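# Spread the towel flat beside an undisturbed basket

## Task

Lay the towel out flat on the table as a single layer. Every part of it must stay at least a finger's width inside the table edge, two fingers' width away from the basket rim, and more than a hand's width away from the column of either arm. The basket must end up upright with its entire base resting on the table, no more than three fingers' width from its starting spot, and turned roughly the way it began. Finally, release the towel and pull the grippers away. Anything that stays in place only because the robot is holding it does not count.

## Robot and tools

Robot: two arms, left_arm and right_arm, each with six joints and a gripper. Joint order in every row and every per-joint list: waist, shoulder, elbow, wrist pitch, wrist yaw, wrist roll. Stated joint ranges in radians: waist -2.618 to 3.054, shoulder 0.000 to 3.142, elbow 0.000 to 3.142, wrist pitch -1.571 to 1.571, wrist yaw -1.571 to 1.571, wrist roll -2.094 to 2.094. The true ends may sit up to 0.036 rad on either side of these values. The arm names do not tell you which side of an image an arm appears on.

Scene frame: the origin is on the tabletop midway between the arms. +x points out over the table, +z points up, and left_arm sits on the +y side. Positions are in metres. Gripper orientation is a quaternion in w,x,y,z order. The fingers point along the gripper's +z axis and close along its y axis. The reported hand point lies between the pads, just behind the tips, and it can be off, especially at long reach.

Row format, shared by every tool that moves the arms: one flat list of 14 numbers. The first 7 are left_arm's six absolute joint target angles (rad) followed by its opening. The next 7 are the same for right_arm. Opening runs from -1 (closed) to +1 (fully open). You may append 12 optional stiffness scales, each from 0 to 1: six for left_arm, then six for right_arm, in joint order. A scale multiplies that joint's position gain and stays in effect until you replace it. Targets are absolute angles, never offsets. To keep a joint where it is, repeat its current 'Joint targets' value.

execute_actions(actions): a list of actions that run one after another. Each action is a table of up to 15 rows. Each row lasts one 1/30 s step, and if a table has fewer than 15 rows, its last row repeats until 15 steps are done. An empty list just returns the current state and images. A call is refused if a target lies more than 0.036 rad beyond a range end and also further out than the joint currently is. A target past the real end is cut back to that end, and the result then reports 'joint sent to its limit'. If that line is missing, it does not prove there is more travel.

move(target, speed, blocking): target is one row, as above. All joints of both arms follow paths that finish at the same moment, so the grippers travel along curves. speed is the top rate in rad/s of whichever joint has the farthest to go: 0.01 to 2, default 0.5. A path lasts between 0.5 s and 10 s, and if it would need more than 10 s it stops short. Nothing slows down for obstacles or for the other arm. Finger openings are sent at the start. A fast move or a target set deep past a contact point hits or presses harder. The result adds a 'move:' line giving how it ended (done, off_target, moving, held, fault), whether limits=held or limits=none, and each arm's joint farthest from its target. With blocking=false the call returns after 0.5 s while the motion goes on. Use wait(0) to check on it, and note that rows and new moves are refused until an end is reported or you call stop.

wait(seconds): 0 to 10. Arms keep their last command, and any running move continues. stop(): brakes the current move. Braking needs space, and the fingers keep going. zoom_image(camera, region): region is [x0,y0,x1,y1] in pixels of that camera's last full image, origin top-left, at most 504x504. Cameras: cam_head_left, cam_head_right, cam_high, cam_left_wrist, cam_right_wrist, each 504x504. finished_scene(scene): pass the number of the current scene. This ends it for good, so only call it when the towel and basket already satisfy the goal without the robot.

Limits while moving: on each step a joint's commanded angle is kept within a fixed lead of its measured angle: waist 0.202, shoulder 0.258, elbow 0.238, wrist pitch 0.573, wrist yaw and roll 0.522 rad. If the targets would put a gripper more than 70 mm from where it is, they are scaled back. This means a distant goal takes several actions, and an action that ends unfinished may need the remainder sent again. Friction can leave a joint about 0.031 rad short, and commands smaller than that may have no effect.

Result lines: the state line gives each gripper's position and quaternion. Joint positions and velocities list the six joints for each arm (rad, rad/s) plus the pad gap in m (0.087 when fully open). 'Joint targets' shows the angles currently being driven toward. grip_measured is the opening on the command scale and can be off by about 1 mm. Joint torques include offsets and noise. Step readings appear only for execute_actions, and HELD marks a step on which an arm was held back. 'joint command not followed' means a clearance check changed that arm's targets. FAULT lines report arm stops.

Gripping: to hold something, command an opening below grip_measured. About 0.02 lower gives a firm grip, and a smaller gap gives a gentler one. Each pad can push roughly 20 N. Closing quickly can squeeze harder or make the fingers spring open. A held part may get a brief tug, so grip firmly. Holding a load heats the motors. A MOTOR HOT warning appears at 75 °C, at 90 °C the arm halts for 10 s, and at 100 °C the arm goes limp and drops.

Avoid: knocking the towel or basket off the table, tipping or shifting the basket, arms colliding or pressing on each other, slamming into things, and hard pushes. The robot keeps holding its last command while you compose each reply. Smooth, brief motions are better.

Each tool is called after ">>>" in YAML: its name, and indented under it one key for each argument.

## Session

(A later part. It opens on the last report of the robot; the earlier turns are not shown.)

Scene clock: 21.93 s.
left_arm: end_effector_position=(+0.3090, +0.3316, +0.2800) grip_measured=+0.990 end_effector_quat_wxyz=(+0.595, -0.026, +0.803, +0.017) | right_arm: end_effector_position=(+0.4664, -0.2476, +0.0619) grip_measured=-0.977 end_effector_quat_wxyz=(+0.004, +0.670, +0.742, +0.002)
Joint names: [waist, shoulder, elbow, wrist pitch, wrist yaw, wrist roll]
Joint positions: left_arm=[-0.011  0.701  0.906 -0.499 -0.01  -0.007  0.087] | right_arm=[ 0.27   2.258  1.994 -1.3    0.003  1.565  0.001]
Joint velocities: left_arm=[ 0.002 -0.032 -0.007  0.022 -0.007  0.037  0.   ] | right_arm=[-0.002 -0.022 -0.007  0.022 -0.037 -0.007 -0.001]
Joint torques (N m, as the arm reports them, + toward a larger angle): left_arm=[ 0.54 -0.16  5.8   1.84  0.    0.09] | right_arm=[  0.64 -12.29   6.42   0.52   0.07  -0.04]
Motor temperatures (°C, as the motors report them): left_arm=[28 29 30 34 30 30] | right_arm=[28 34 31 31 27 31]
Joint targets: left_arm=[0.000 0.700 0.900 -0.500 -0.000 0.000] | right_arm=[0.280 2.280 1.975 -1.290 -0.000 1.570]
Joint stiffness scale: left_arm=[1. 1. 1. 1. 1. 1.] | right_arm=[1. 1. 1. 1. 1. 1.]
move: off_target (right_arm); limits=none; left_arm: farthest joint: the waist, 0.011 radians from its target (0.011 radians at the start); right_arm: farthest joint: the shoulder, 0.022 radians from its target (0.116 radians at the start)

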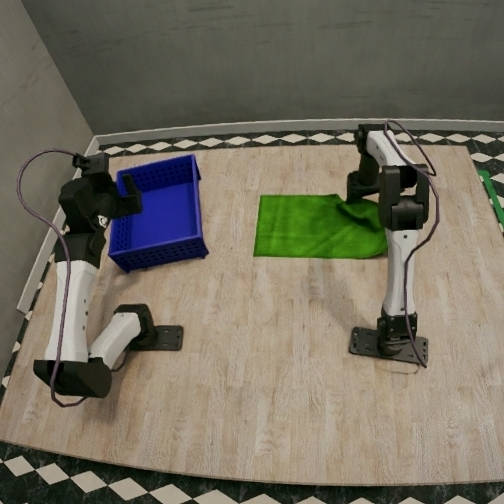

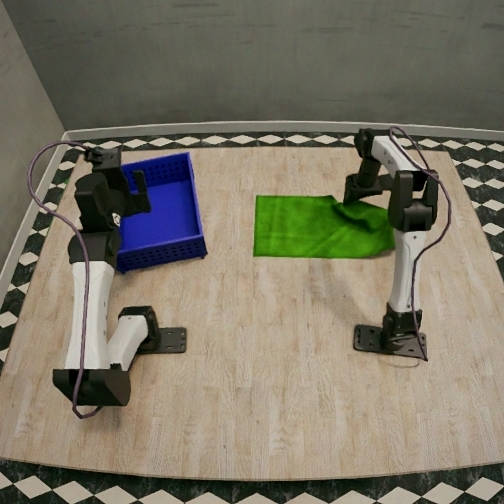

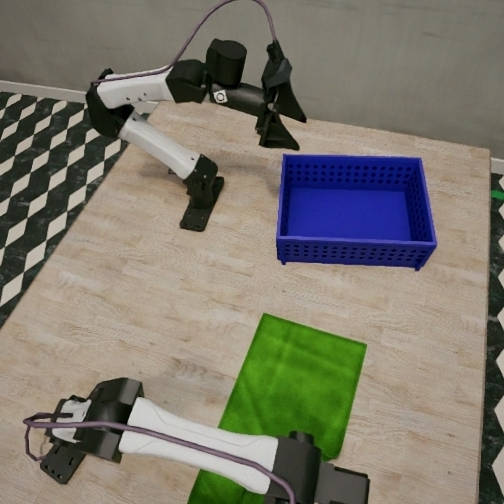

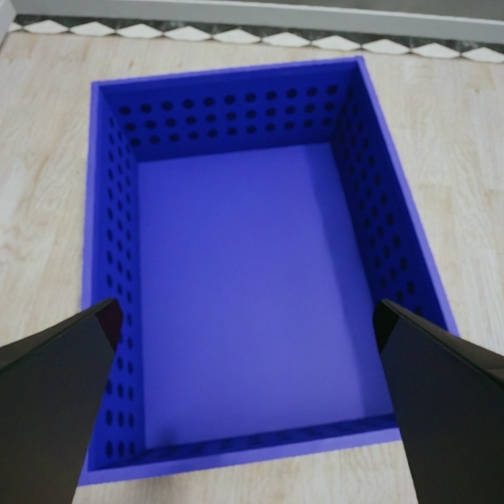

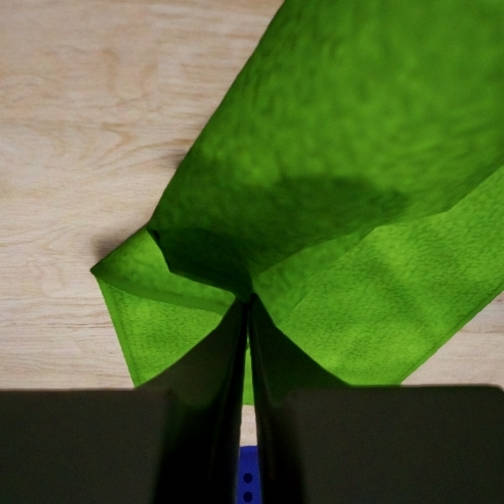

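>>> move:
  target: [0,0.7,0.9,-0.5,0,0,1, 0.42,2.32,1.975,-1.24,0,1.57,-1]
  speed: 0.2

>>> move:
  target: [0,0.7,0.9,-0.5,0,0,1, 0.42,2.2,1.975,-1.3,0,1.57,0]
  speed: 0.2

>>> move:
  target: [0,0.7,0.9,-0.5,0,0,1, -0.3,2.1,2.0,-1.4,0,1.57,0]
  speed: 0.8

>>> zoom_image:
  camera: "cam_head_right"
  region: [240,150,440,290]

Scene clock: 23.83 s.
left_arm: end_effector_position=(+0.3090, +0.3316, +0.2800) grip_measured=+0.990 end_effector_quat_wxyz=(+0.595, -0.026, +0.803, +0.017) | right_arm: end_effector_position=(+0.4603, -0.1839, +0.0459) grip_measured=-0.977 end_effector_quat_wxyz=(+0.008, +0.616, +0.788, +0.007)
Joint names: [waist, shoulder, elbow, wrist pitch, wrist yaw, wrist roll]
Joint positions: left_arm=[-0.011  0.701  0.906 -0.499 -0.01  -0.007  0.087] | right_arm=[ 0.413  2.296  1.994 -1.249  0.003  1.565  0.001]
Joint velocities: left_arm=[-0.002 -0.007  0.007  0.007  0.022 -0.051 -0.001] | right_arm=[ 0.012  0.002 -0.002  0.037 -0.022 -0.007 -0.001]
Joint torques (N m, as the arm reports them, + toward a larger angle): left_arm=[ 0.6  -0.15  5.85  1.85 -0.01  0.07] | right_arm=[  0.45 -12.47   6.34   0.57   0.07  -0.04]
Motor temperatures (°C, as the motors report them): left_arm=[28 29 30 35 30 30] | right_arm=[28 34 31 31 27 31]
Joint targets: left_arm=[-0.000 0.700 0.900 -0.500 0.000 0.000] | right_arm=[0.420 2.320 1.975 -1.240 0.000 1.570]
Joint stiffness scale: left_arm=[1. 1. 1. 1. 1. 1.] | right_arm=[1. 1. 1. 1. 1. 1.]
move: off_target (right_arm); limits=none; left_arm: farthest joint: the waist, 0.011 radians from its target (0.011 radians at the start); right_arm: farthest joint: the shoulder, 0.024 radians from its target (0.062 radians at the start)

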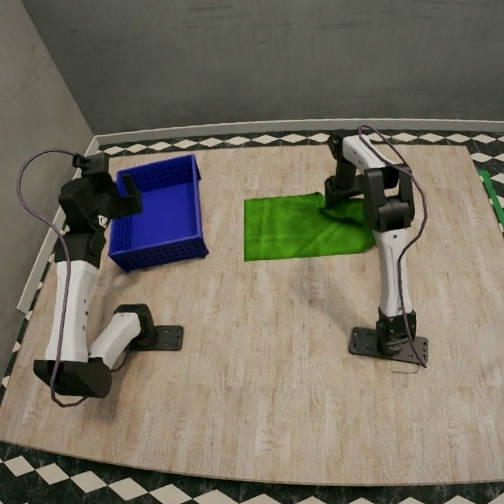

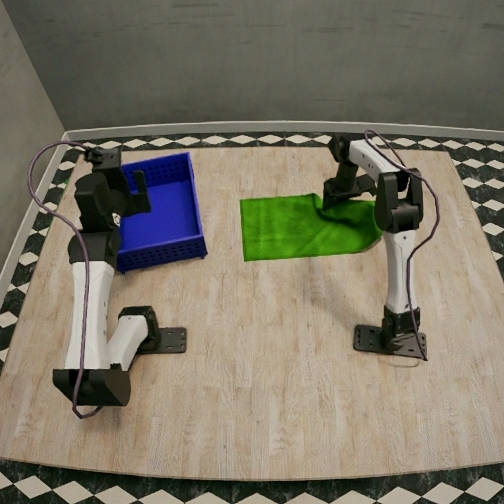

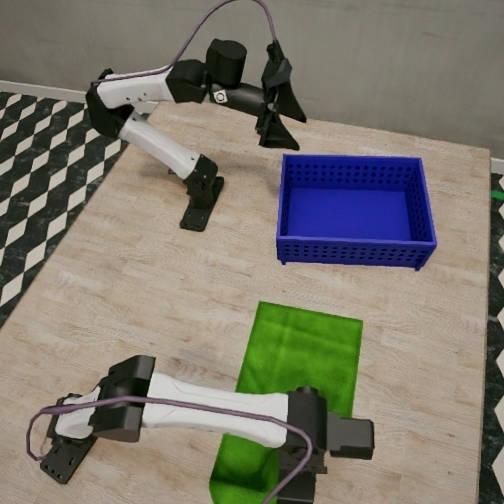

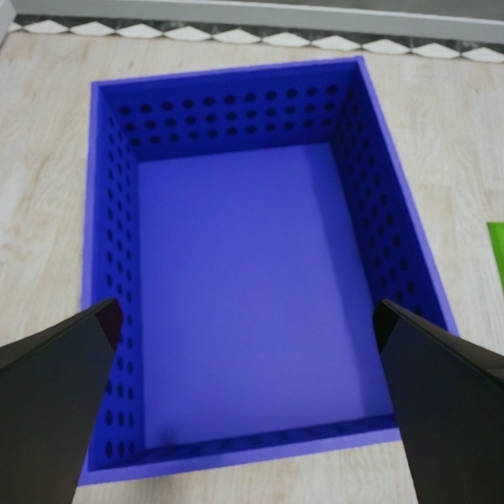

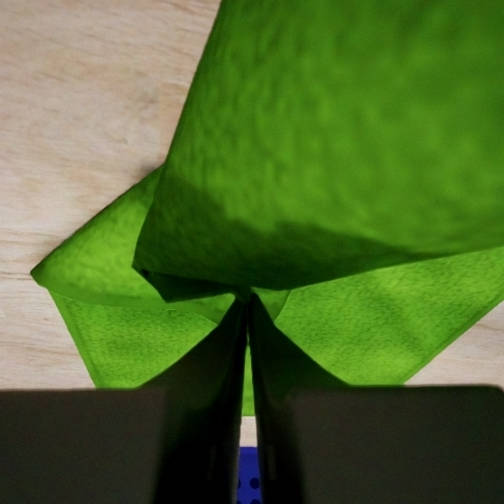

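Scene clock: 24.80 s.
left_arm: end_effector_position=(+0.3090, +0.3316, +0.2800) grip_measured=+0.990 end_effector_quat_wxyz=(+0.595, -0.026, +0.803, +0.017) | right_arm: end_effector_position=(+0.4552, -0.1851, +0.0854) grip_measured=+0.000 end_effector_quat_wxyz=(+0.024, +0.615, +0.787, +0.028)
Joint names: [waist, shoulder, elbow, wrist pitch, wrist yaw, wrist roll]
Joint positions: left_arm=[-0.011  0.701  0.906 -0.499 -0.01  -0.007  0.087] | right_arm=[ 0.413  2.203  1.994 -1.287  0.003  1.565  0.044]
Joint velocities: left_arm=[ 0.002 -0.017 -0.007  0.051  0.007 -0.022 -0.   ] | right_arm=[-0.002  0.002 -0.007 -0.022 -0.007  0.037  0.001]
Joint torques (N m, as the arm reports them, + toward a larger angle): left_arm=[ 0.59 -0.22  5.81  1.87 -0.01  0.09] | right_arm=[  0.4  -13.92   6.47   0.43   0.06  -0.05]
Motor temperatures (°C, as the motors report them): left_arm=[28 29 31 35 30 30] | right_arm=[28 35 31 31 27 31]
Joint targets: left_arm=[0.000 0.700 0.900 -0.500 -0.000 -0.000] | right_arm=[0.420 2.200 1.975 -1.300 0.000 1.570]
Joint stiffness scale: left_arm=[1. 1. 1. 1. 1. 1.] | right_arm=[1. 1. 1. 1. 1. 1.]
move: done; limits=none; left_arm: farthest joint: the waist, 0.011 radians from its target (0.011 radians at the start); right_arm: farthest joint: the elbow, 0.019 radians from its target (0.019 radians at the start)

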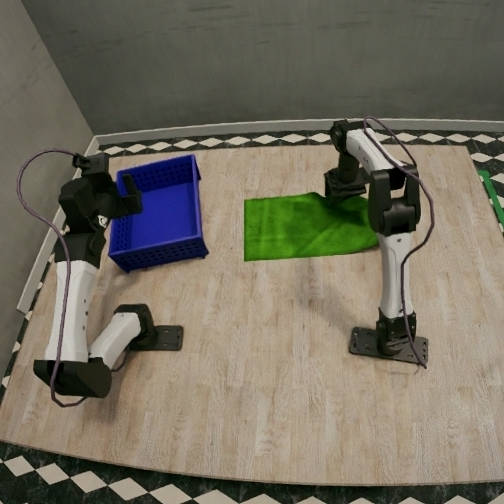

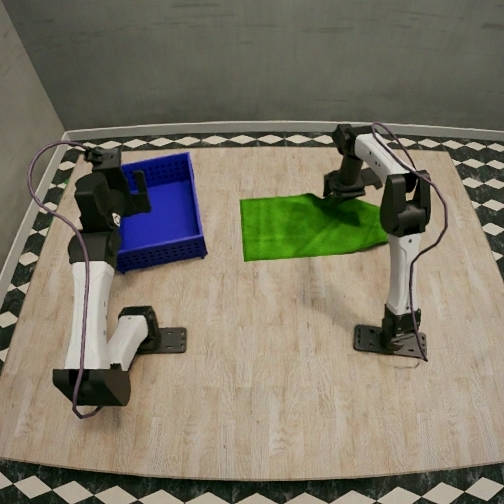

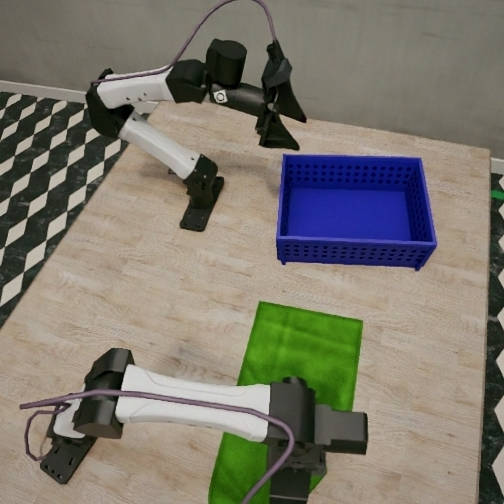

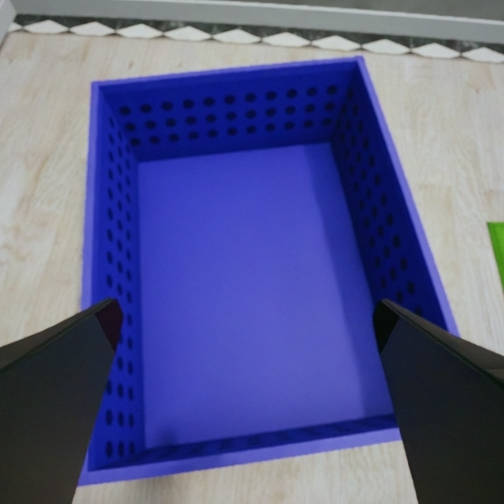

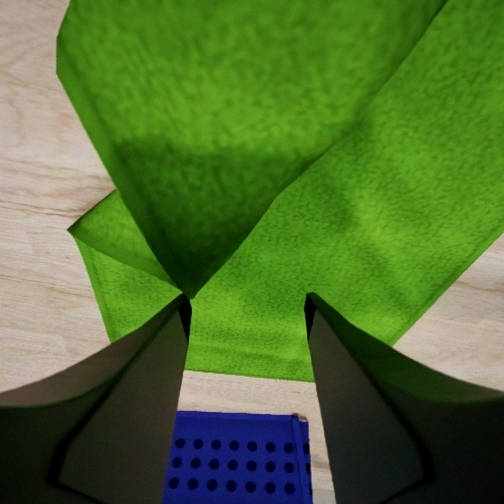

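Scene clock: 26.33 s.
left_arm: end_effector_position=(+0.3090, +0.3316, +0.2800) grip_measured=+0.990 end_effector_quat_wxyz=(+0.595, -0.026, +0.803, +0.017) | right_arm: end_effector_position=(+0.4237, -0.4896, +0.1230) grip_measured=+0.000 end_effector_quat_wxyz=(+0.029, +0.854, +0.520, +0.016)
Joint names: [waist, shoulder, elbow, wrist pitch, wrist yaw, wrist roll]
Joint positions: left_arm=[-0.011  0.701  0.906 -0.499 -0.01  -0.007  0.087] | right_arm=[-0.307  2.108  1.994 -1.39   0.003  1.565  0.044]
Joint velocities: left_arm=[ 0.012 -0.022 -0.012  0.051 -0.022  0.051 -0.001] | right_arm=[-0.017 -0.027  0.012  0.066 -0.066 -0.022 -0.001]
Joint torques (N m, as the arm reports them, + toward a larger angle): left_arm=[ 0.53 -0.15  5.85  1.86  0.    0.09] | right_arm=[  0.44 -13.52   8.57   0.44   0.07  -0.05]
Motor temperatures (°C, as the motors report them): left_arm=[28 29 31 35 30 30] | right_arm=[28 35 32 31 27 31]
Joint targets: left_arm=[-0.000 0.700 0.900 -0.500 0.000 0.000] | right_arm=[-0.300 2.100 2.000 -1.400 0.000 1.570]
Joint stiffness scale: left_arm=[1. 1. 1. 1. 1. 1.] | right_arm=[1. 1. 1. 1. 1. 1.]
move: done; limits=none; left_arm: farthest joint: the waist, 0.011 radians from its target (0.011 radians at the start); right_arm: farthest joint: the wrist pitch, 0.010 radians from its target (0.113 radians at the start)

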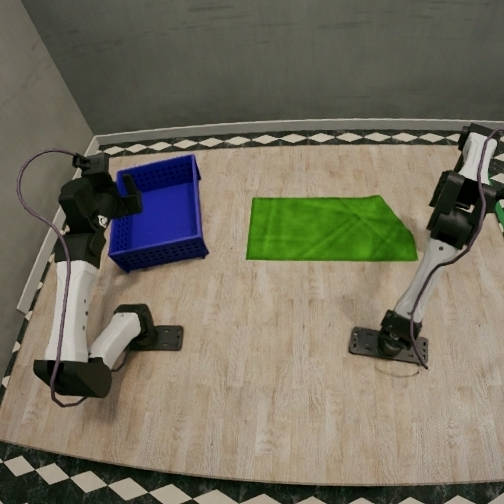

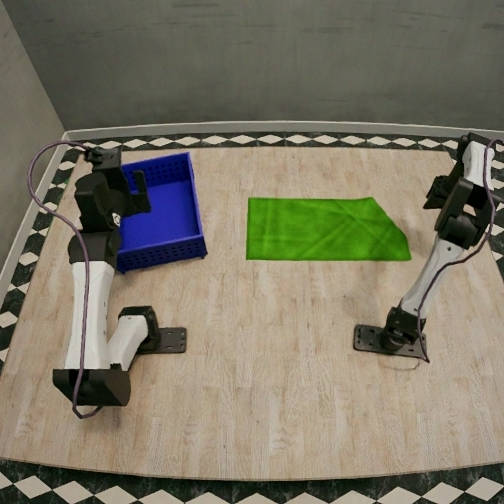

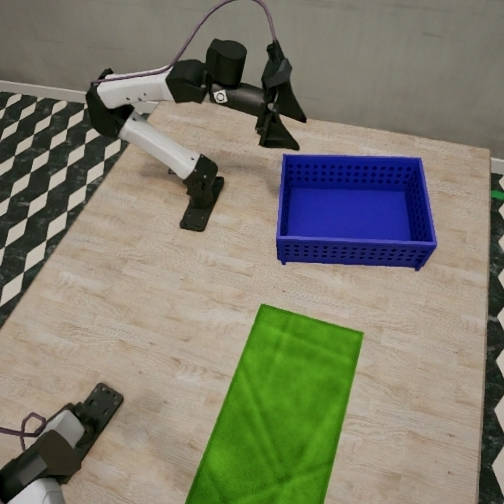

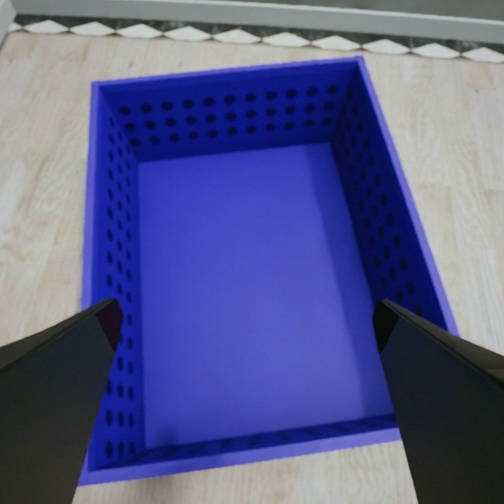

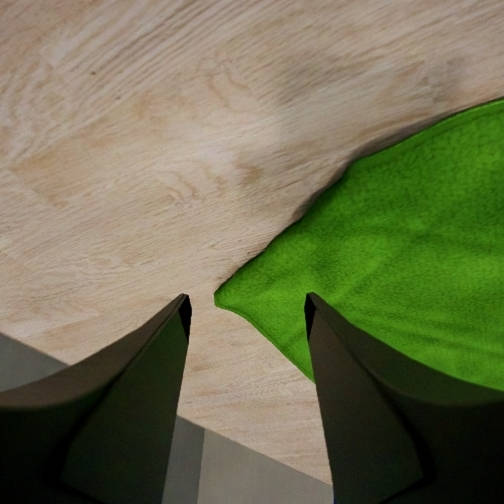

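Region (240, 150, 440, 290) of cam_head_right's 504x504 image, scaled by 2.520, with more detail than that image has; it fills the top 353 rows of this view, and the rest is white.

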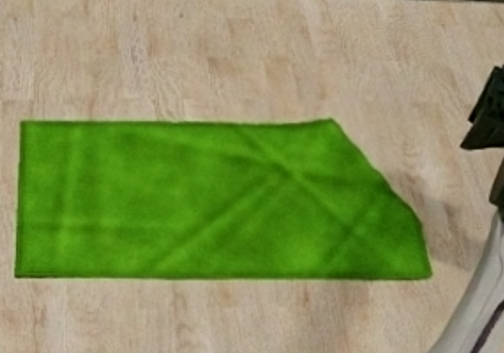

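>>> move:
  target: [0,0.7,0.9,-0.5,0,0,1, 0.05,2.35,2.04,-1.264,0,-0.6,0]
  speed: 1.2

Scene clock: 29.87 s.
left_arm: end_effector_position=(+0.3090, +0.3316, +0.2800) grip_measured=+0.990 end_effector_quat_wxyz=(+0.595, -0.026, +0.803, +0.017) | right_arm: end_effector_position=(+0.4429, -0.4094, +0.0415) grip_measured=+0.000 end_effector_quat_wxyz=(+0.001, -0.228, +0.974, -0.002)
Joint names: [waist, shoulder, elbow, wrist pitch, wrist yaw, wrist roll]
Joint positions: left_arm=[-0.011  0.701  0.906 -0.499 -0.01  -0.007  0.087] | right_arm=[ 0.042  2.325  2.026 -1.269  0.003 -0.593  0.044]
Joint velocities: left_arm=[ 0.002 -0.022  0.002  0.022 -0.037 -0.022 -0.001] | right_arm=[-0.002  0.007 -0.007 -0.007 -0.051 -0.051  0.001]
Joint torques (N m, as the arm reports them, + toward a larger angle): left_arm=[ 0.63 -0.22  5.85  1.84 -0.02  0.11] | right_arm=[  0.45 -12.67   9.38   0.57  -0.03  -0.16]
Motor temperatures (°C, as the motors report them): left_arm=[28 29 31 35 30 30] | right_arm=[28 36 32 31 27 31]
Joint targets: left_arm=[0.000 0.700 0.900 -0.500 -0.000 -0.000] | right_arm=[0.050 2.350 2.040 -1.264 -0.000 -0.600]
Joint stiffness scale: left_arm=[1. 1. 1. 1. 1. 1.] | right_arm=[1. 1. 1. 1. 1. 1.]
move: off_target (right_arm); limits=none; left_arm: farthest joint: the waist, 0.011 radians from its target (0.011 radians at the start); right_arm: farthest joint: the shoulder, 0.025 radians from its target (0.242 radians at the start)

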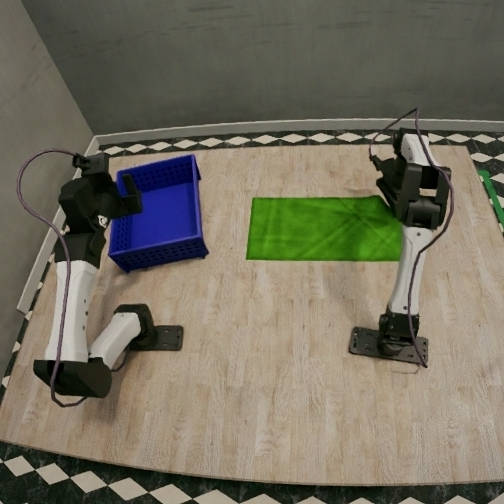

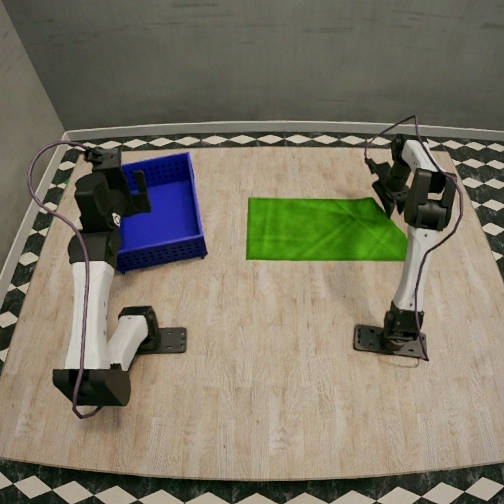

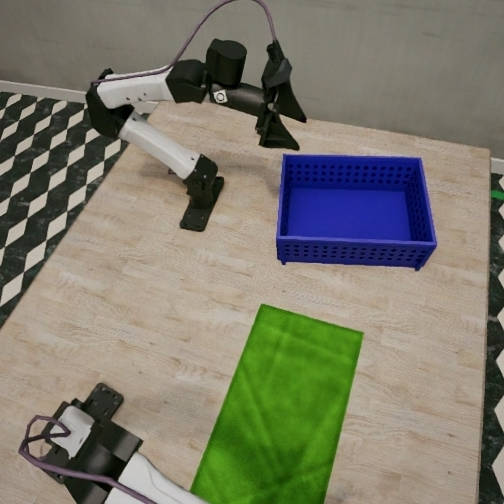

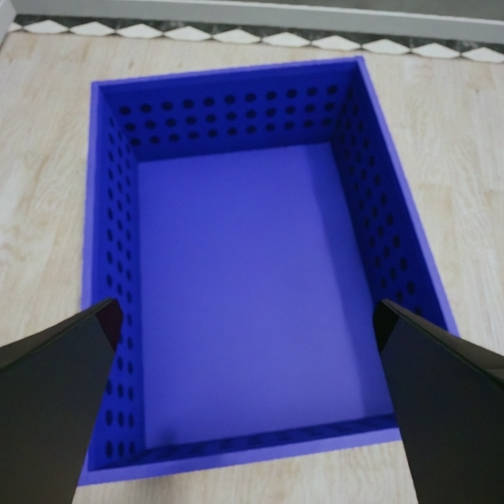

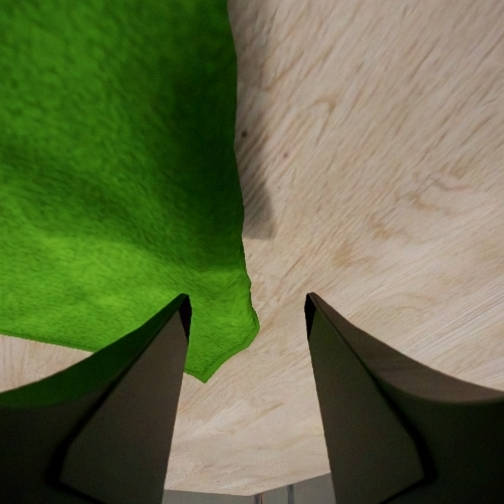

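>>> move:
  target: [0,0.7,0.9,-0.5,0,0,1, 0.08,2.432,2.04,-1.19,0,-0.6,0]
  speed: 0.15

>>> move:
  target: [0,0.7,0.9,-0.5,0,0,1, 0.08,2.432,2.04,-1.19,0,-0.6,-1]

>>> move:
  target: [0,0.7,0.9,-0.5,0,0,1, 0.25,2.15,2.04,-1.45,0,-0.4,-1]
  speed: 0.3

Scene clock: 31.43 s.
left_arm: end_effector_position=(+0.3090, +0.3316, +0.2800) grip_measured=+0.990 end_effector_quat_wxyz=(+0.595, -0.026, +0.803, +0.017) | right_arm: end_effector_position=(+0.4544, -0.4014, +0.0119) grip_measured=+0.000 end_effector_quat_wxyz=(-0.003, -0.240, +0.971, -0.001)
Joint names: [waist, shoulder, elbow, wrist pitch, wrist yaw, wrist roll]
Joint positions: left_arm=[-0.011  0.701  0.906 -0.499 -0.01  -0.007  0.087] | right_arm=[ 0.065  2.396  2.032 -1.211  0.004 -0.595  0.044]
Joint velocities: left_arm=[ 0.007  0.012 -0.002  0.022  0.007  0.066 -0.001] | right_arm=[-0.002 -0.017 -0.002 -0.007  0.022 -0.037 -0.001]
Joint torques (N m, as the arm reports them, + toward a larger angle): left_arm=[ 0.57 -0.23  5.87  1.86 -0.01  0.08] | right_arm=[  1.07 -12.29   8.84   0.74  -0.04  -0.14]
Motor temperatures (°C, as the motors report them): left_arm=[28 29 31 35 30 30] | right_arm=[28 37 32 31 27 31]
Joint targets: left_arm=[-0.000 0.700 0.900 -0.500 -0.000 0.000] | right_arm=[0.080 2.432 2.040 -1.190 -0.000 -0.600]
Joint stiffness scale: left_arm=[1. 1. 1. 1. 1. 1.] | right_arm=[1. 1. 1. 1. 1. 1.]
move: off_target (right_arm); limits=none; left_arm: farthest joint: the waist, 0.011 radians from its target (0.011 radians at the start); right_arm: farthest joint: the shoulder, 0.036 radians from its target (0.107 radians at the start)

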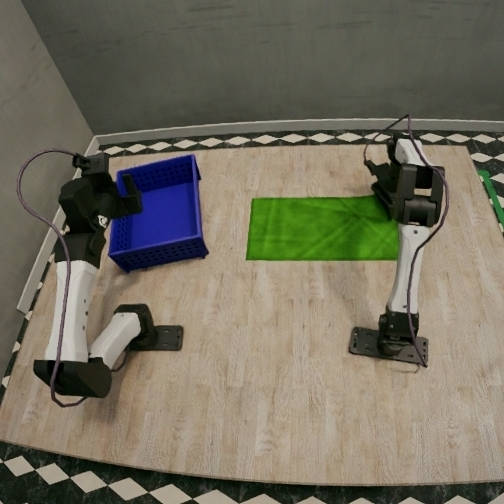

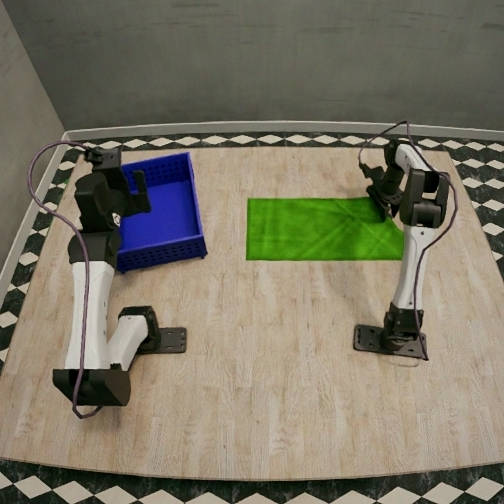

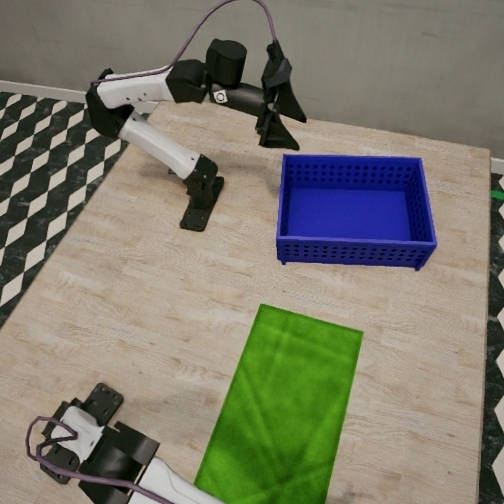

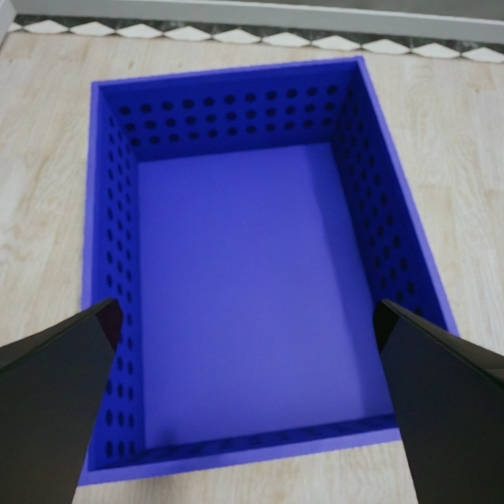

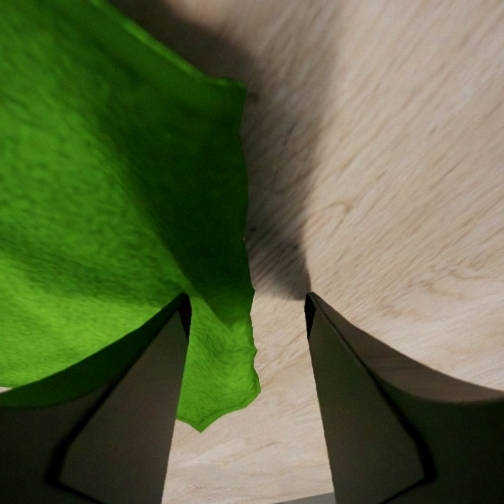

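Scene clock: 32.13 s.
left_arm: end_effector_position=(+0.3090, +0.3316, +0.2800) grip_measured=+0.990 end_effector_quat_wxyz=(+0.595, -0.026, +0.803, +0.017) | right_arm: end_effector_position=(+0.4545, -0.4016, +0.0141) grip_measured=-0.947 end_effector_quat_wxyz=(-0.002, -0.240, +0.971, -0.003)
Joint names: [waist, shoulder, elbow, wrist pitch, wrist yaw, wrist roll]
Joint positions: left_arm=[-0.011  0.701  0.906 -0.499 -0.01  -0.007  0.087] | right_arm=[ 0.065  2.391  2.032 -1.212  0.006 -0.596  0.002]
Joint velocities: left_arm=[ 0.002 -0.002  0.007  0.022 -0.022 -0.051 -0.   ] | right_arm=[-0.017  0.007  0.012 -0.066  0.022 -0.007  0.   ]
Joint torques (N m, as the arm reports them, + toward a larger angle): left_arm=[ 0.61 -0.15  5.8   1.86  0.    0.11] | right_arm=[  0.99 -11.86   8.86   0.76  -0.07  -0.13]
Motor temperatures (°C, as the motors report them): left_arm=[28 29 31 35 30 30] | right_arm=[28 37 32 31 27 31]
Joint targets: left_arm=[0.000 0.700 0.900 -0.500 0.000 -0.000] | right_arm=[0.080 2.432 2.040 -1.190 -0.000 -0.600]
Joint stiffness scale: left_arm=[1. 1. 1. 1. 1. 1.] | right_arm=[1. 1. 1. 1. 1. 1.]
move: off_target (right_arm); limits=none; left_arm: farthest joint: the waist, 0.011 radians from its target (0.011 radians at the start); right_arm: farthest joint: the shoulder, 0.041 radians from its target (0.036 radians at the start)

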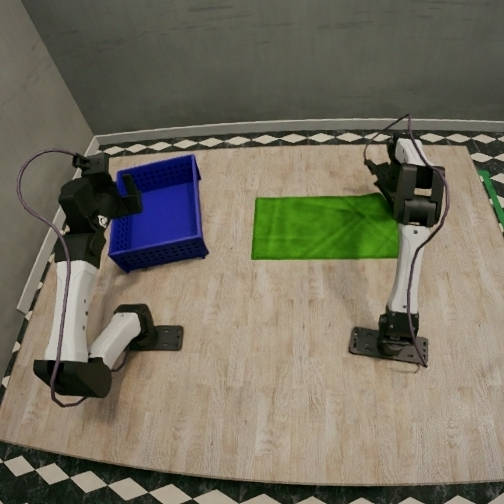

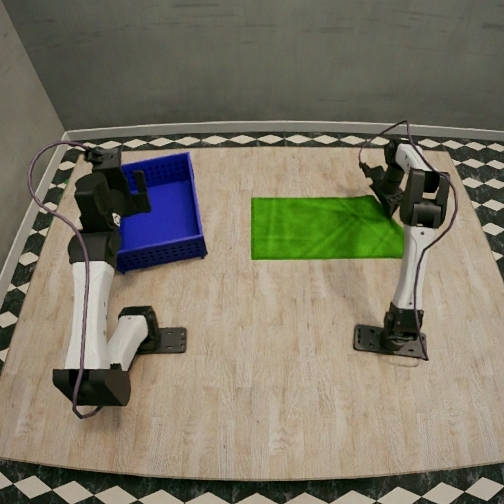

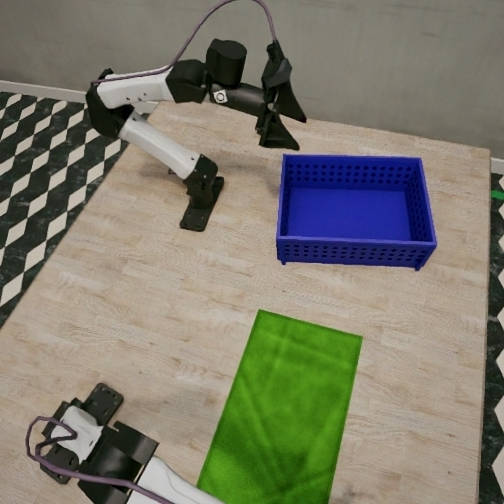

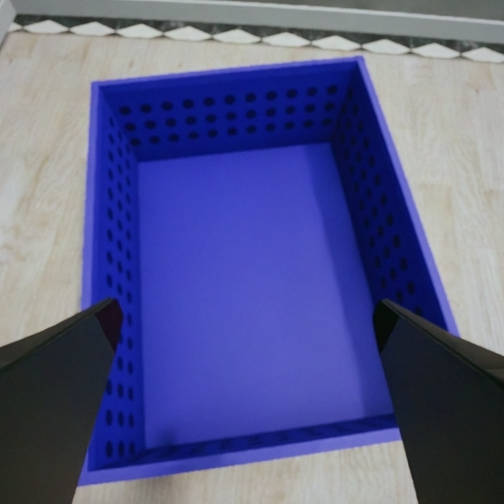

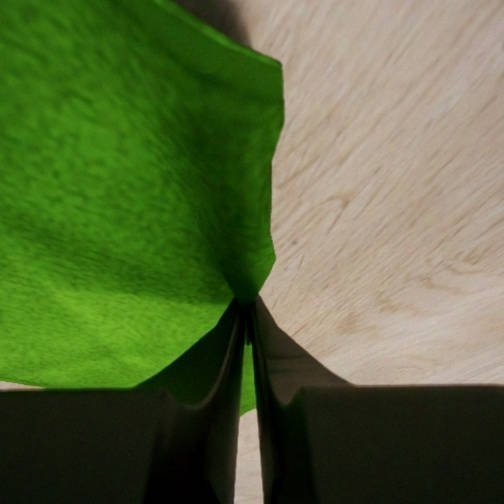

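Scene clock: 33.60 s.
left_arm: end_effector_position=(+0.3090, +0.3316, +0.2800) grip_measured=+0.990 end_effector_quat_wxyz=(+0.595, -0.026, +0.803, +0.017) | right_arm: end_effector_position=(+0.4117, -0.3215, +0.1149) grip_measured=-0.953 end_effector_quat_wxyz=(+0.007, -0.236, +0.972, -0.004)
Joint names: [waist, shoulder, elbow, wrist pitch, wrist yaw, wrist roll]
Joint positions: left_arm=[-0.011  0.701  0.906 -0.499 -0.01  -0.007  0.087] | right_arm=[ 0.244  2.151  2.032 -1.437  0.006 -0.407  0.002]
Joint velocities: left_arm=[-0.007  0.002  0.002  0.007  0.022 -0.007 -0.001] | right_arm=[-0.002  0.002 -0.012 -0.007 -0.022 -0.037 -0.001]
Joint torques (N m, as the arm reports them, + toward a larger angle): left_arm=[ 0.53 -0.13  5.86  1.87  0.04  0.09] | right_arm=[  0.33 -13.25   8.84   0.37  -0.03  -0.03]
Motor temperatures (°C, as the motors report them): left_arm=[28 29 31 36 30 30] | right_arm=[28 37 33 31 27 31]
Joint targets: left_arm=[-0.000 0.700 0.900 -0.500 -0.000 -0.000] | right_arm=[0.250 2.150 2.040 -1.450 -0.000 -0.400]
Joint stiffness scale: left_arm=[1. 1. 1. 1. 1. 1.] | right_arm=[1. 1. 1. 1. 1. 1.]
move: done; limits=none; left_arm: farthest joint: the waist, 0.011 radians from its target (0.011 radians at the start); right_arm: farthest joint: the wrist pitch, 0.013 radians from its target (0.238 radians at the start)

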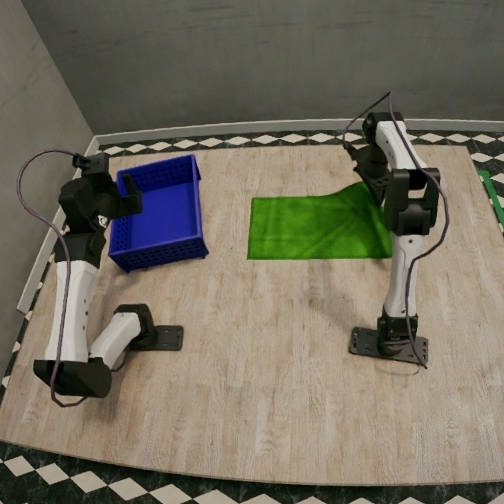

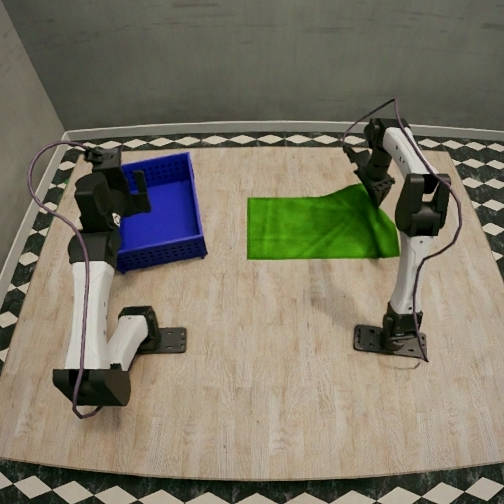

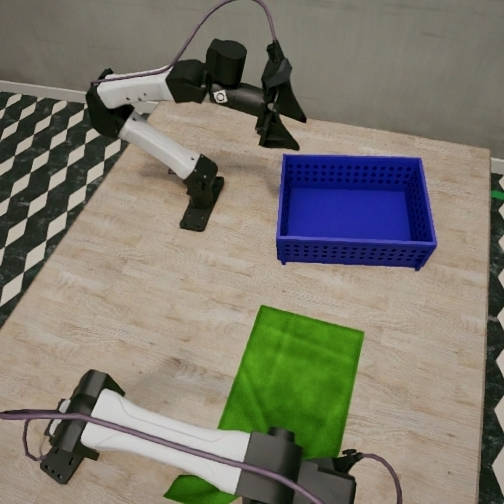

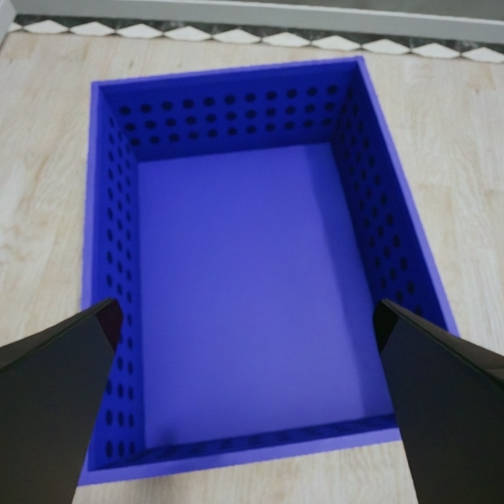

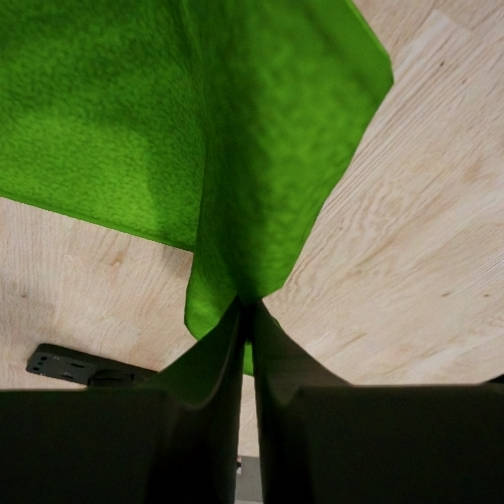

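>>> move:
  target: [0,0.7,0.9,-0.5,0,0,1, 0.55,2.15,2.08,-1.45,0,0.1,-1]
  speed: 0.4

>>> move:
  target: [0,0.7,0.9,-0.5,0,0,1, 0.78,2.36,2.06,-1.25,0,0.4,-1]
  speed: 0.3

Scene clock: 36.27 s.
left_arm: end_effector_position=(+0.3090, +0.3316, +0.2800) grip_measured=+0.990 end_effector_quat_wxyz=(+0.595, -0.026, +0.803, +0.017) | right_arm: end_effector_position=(+0.3888, -0.1890, +0.1224) grip_measured=-0.954 end_effector_quat_wxyz=(+0.025, -0.138, +0.990, +0.003)
Joint names: [waist, shoulder, elbow, wrist pitch, wrist yaw, wrist roll]
Joint positions: left_arm=[-0.011  0.701  0.906 -0.499 -0.01  -0.007  0.087] | right_arm=[ 0.544  2.151  2.067 -1.438  0.006  0.092  0.002]
Joint velocities: left_arm=[ 0.002  0.017 -0.012  0.022 -0.037  0.081 -0.   ] | right_arm=[ 0.002 -0.007  0.002 -0.066  0.066  0.007  0.001]
Joint torques (N m, as the arm reports them, + toward a larger angle): left_arm=[ 0.58 -0.21  5.82  1.86 -0.01  0.1 ] | right_arm=[  0.32 -13.31   9.26   0.49  -0.02  -0.05]
Motor temperatures (°C, as the motors report them): left_arm=[28 29 31 36 30 30] | right_arm=[28 38 33 31 27 31]
Joint targets: left_arm=[0.000 0.700 0.900 -0.500 -0.000 -0.000] | right_arm=[0.550 2.150 2.080 -1.450 0.000 0.100]
Joint stiffness scale: left_arm=[1. 1. 1. 1. 1. 1.] | right_arm=[1. 1. 1. 1. 1. 1.]
move: done; limits=none; left_arm: farthest joint: the waist, 0.011 radians from its target (0.011 radians at the start); right_arm: farthest joint: the elbow, 0.013 radians from its target (0.048 radians at the start)

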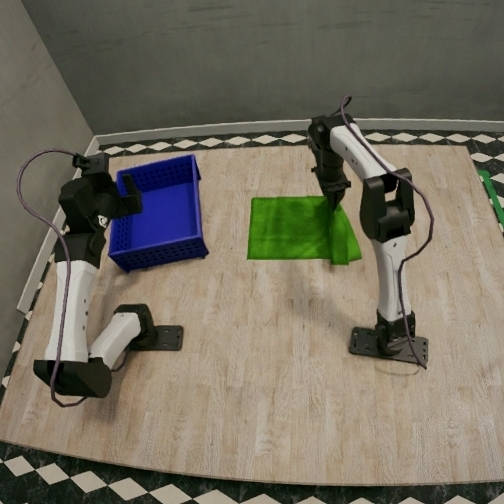

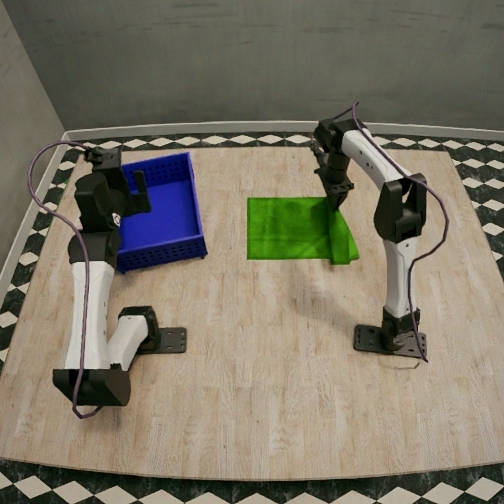

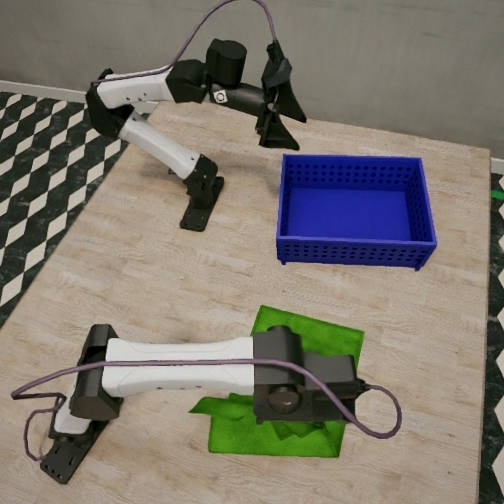

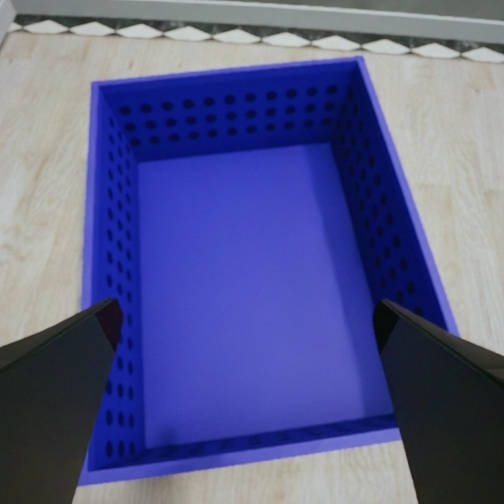

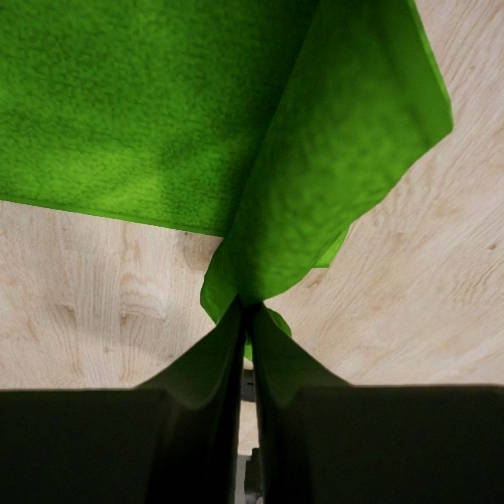

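Scene clock: 38.00 s.
left_arm: end_effector_position=(+0.3090, +0.3316, +0.2800) grip_measured=+0.990 end_effector_quat_wxyz=(+0.595, -0.026, +0.803, +0.017) | right_arm: end_effector_position=(+0.3756, -0.0767, +0.0440) grip_measured=-0.954 end_effector_quat_wxyz=(+0.020, -0.103, +0.994, +0.007)
Joint names: [waist, shoulder, elbow, wrist pitch, wrist yaw, wrist roll]
Joint positions: left_arm=[-0.011  0.701  0.906 -0.499 -0.01  -0.007  0.087] | right_arm=[ 0.775  2.34   2.067 -1.256  0.006  0.392  0.002]
Joint velocities: left_arm=[ 0.007  0.012 -0.007  0.007 -0.022  0.037 -0.001] | right_arm=[-0.007 -0.002  0.012 -0.066 -0.051  0.037 -0.001]
Joint torques (N m, as the arm reports them, + toward a larger angle): left_arm=[ 0.59 -0.22  5.8   1.85  0.    0.09] | right_arm=[  0.32 -13.32   7.55   0.66   0.01  -0.02]
Motor temperatures (°C, as the motors report them): left_arm=[28 29 31 36 30 30] | right_arm=[28 39 33 31 27 31]
Joint targets: left_arm=[-0.000 0.700 0.900 -0.500 0.000 0.000] | right_arm=[0.780 2.360 2.060 -1.250 0.000 0.400]
Joint stiffness scale: left_arm=[1. 1. 1. 1. 1. 1.] | right_arm=[1. 1. 1. 1. 1. 1.]
move: done; limits=none; left_arm: farthest joint: the waist, 0.011 radians from its target (0.011 radians at the start); right_arm: farthest joint: the shoulder, 0.020 radians from its target (0.209 radians at the start)

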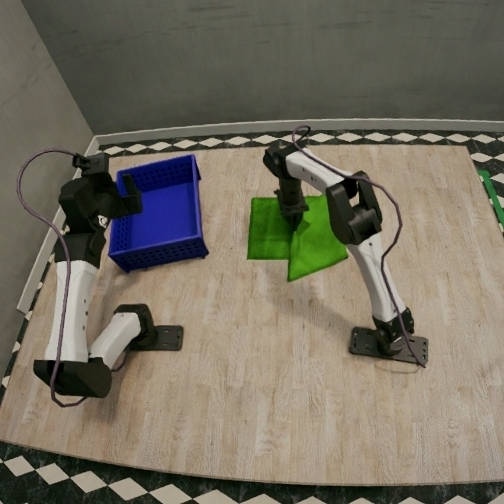

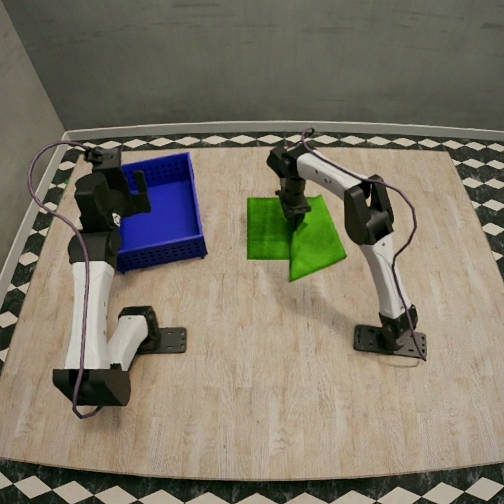

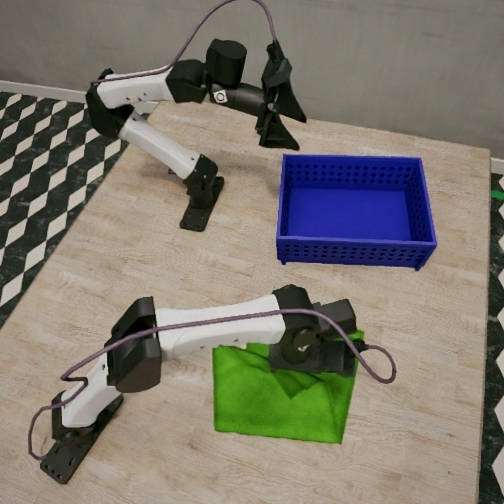

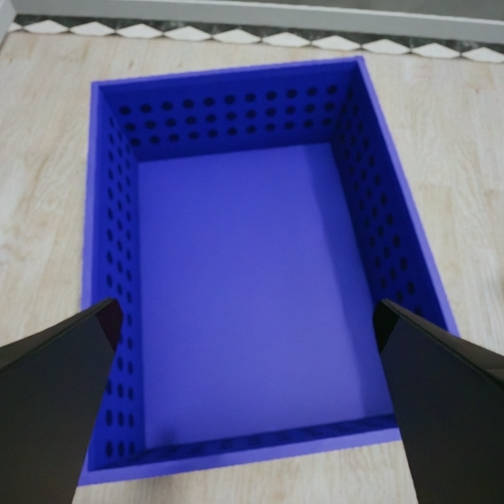

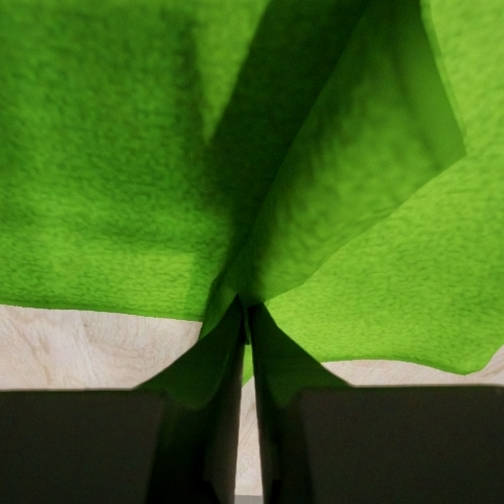

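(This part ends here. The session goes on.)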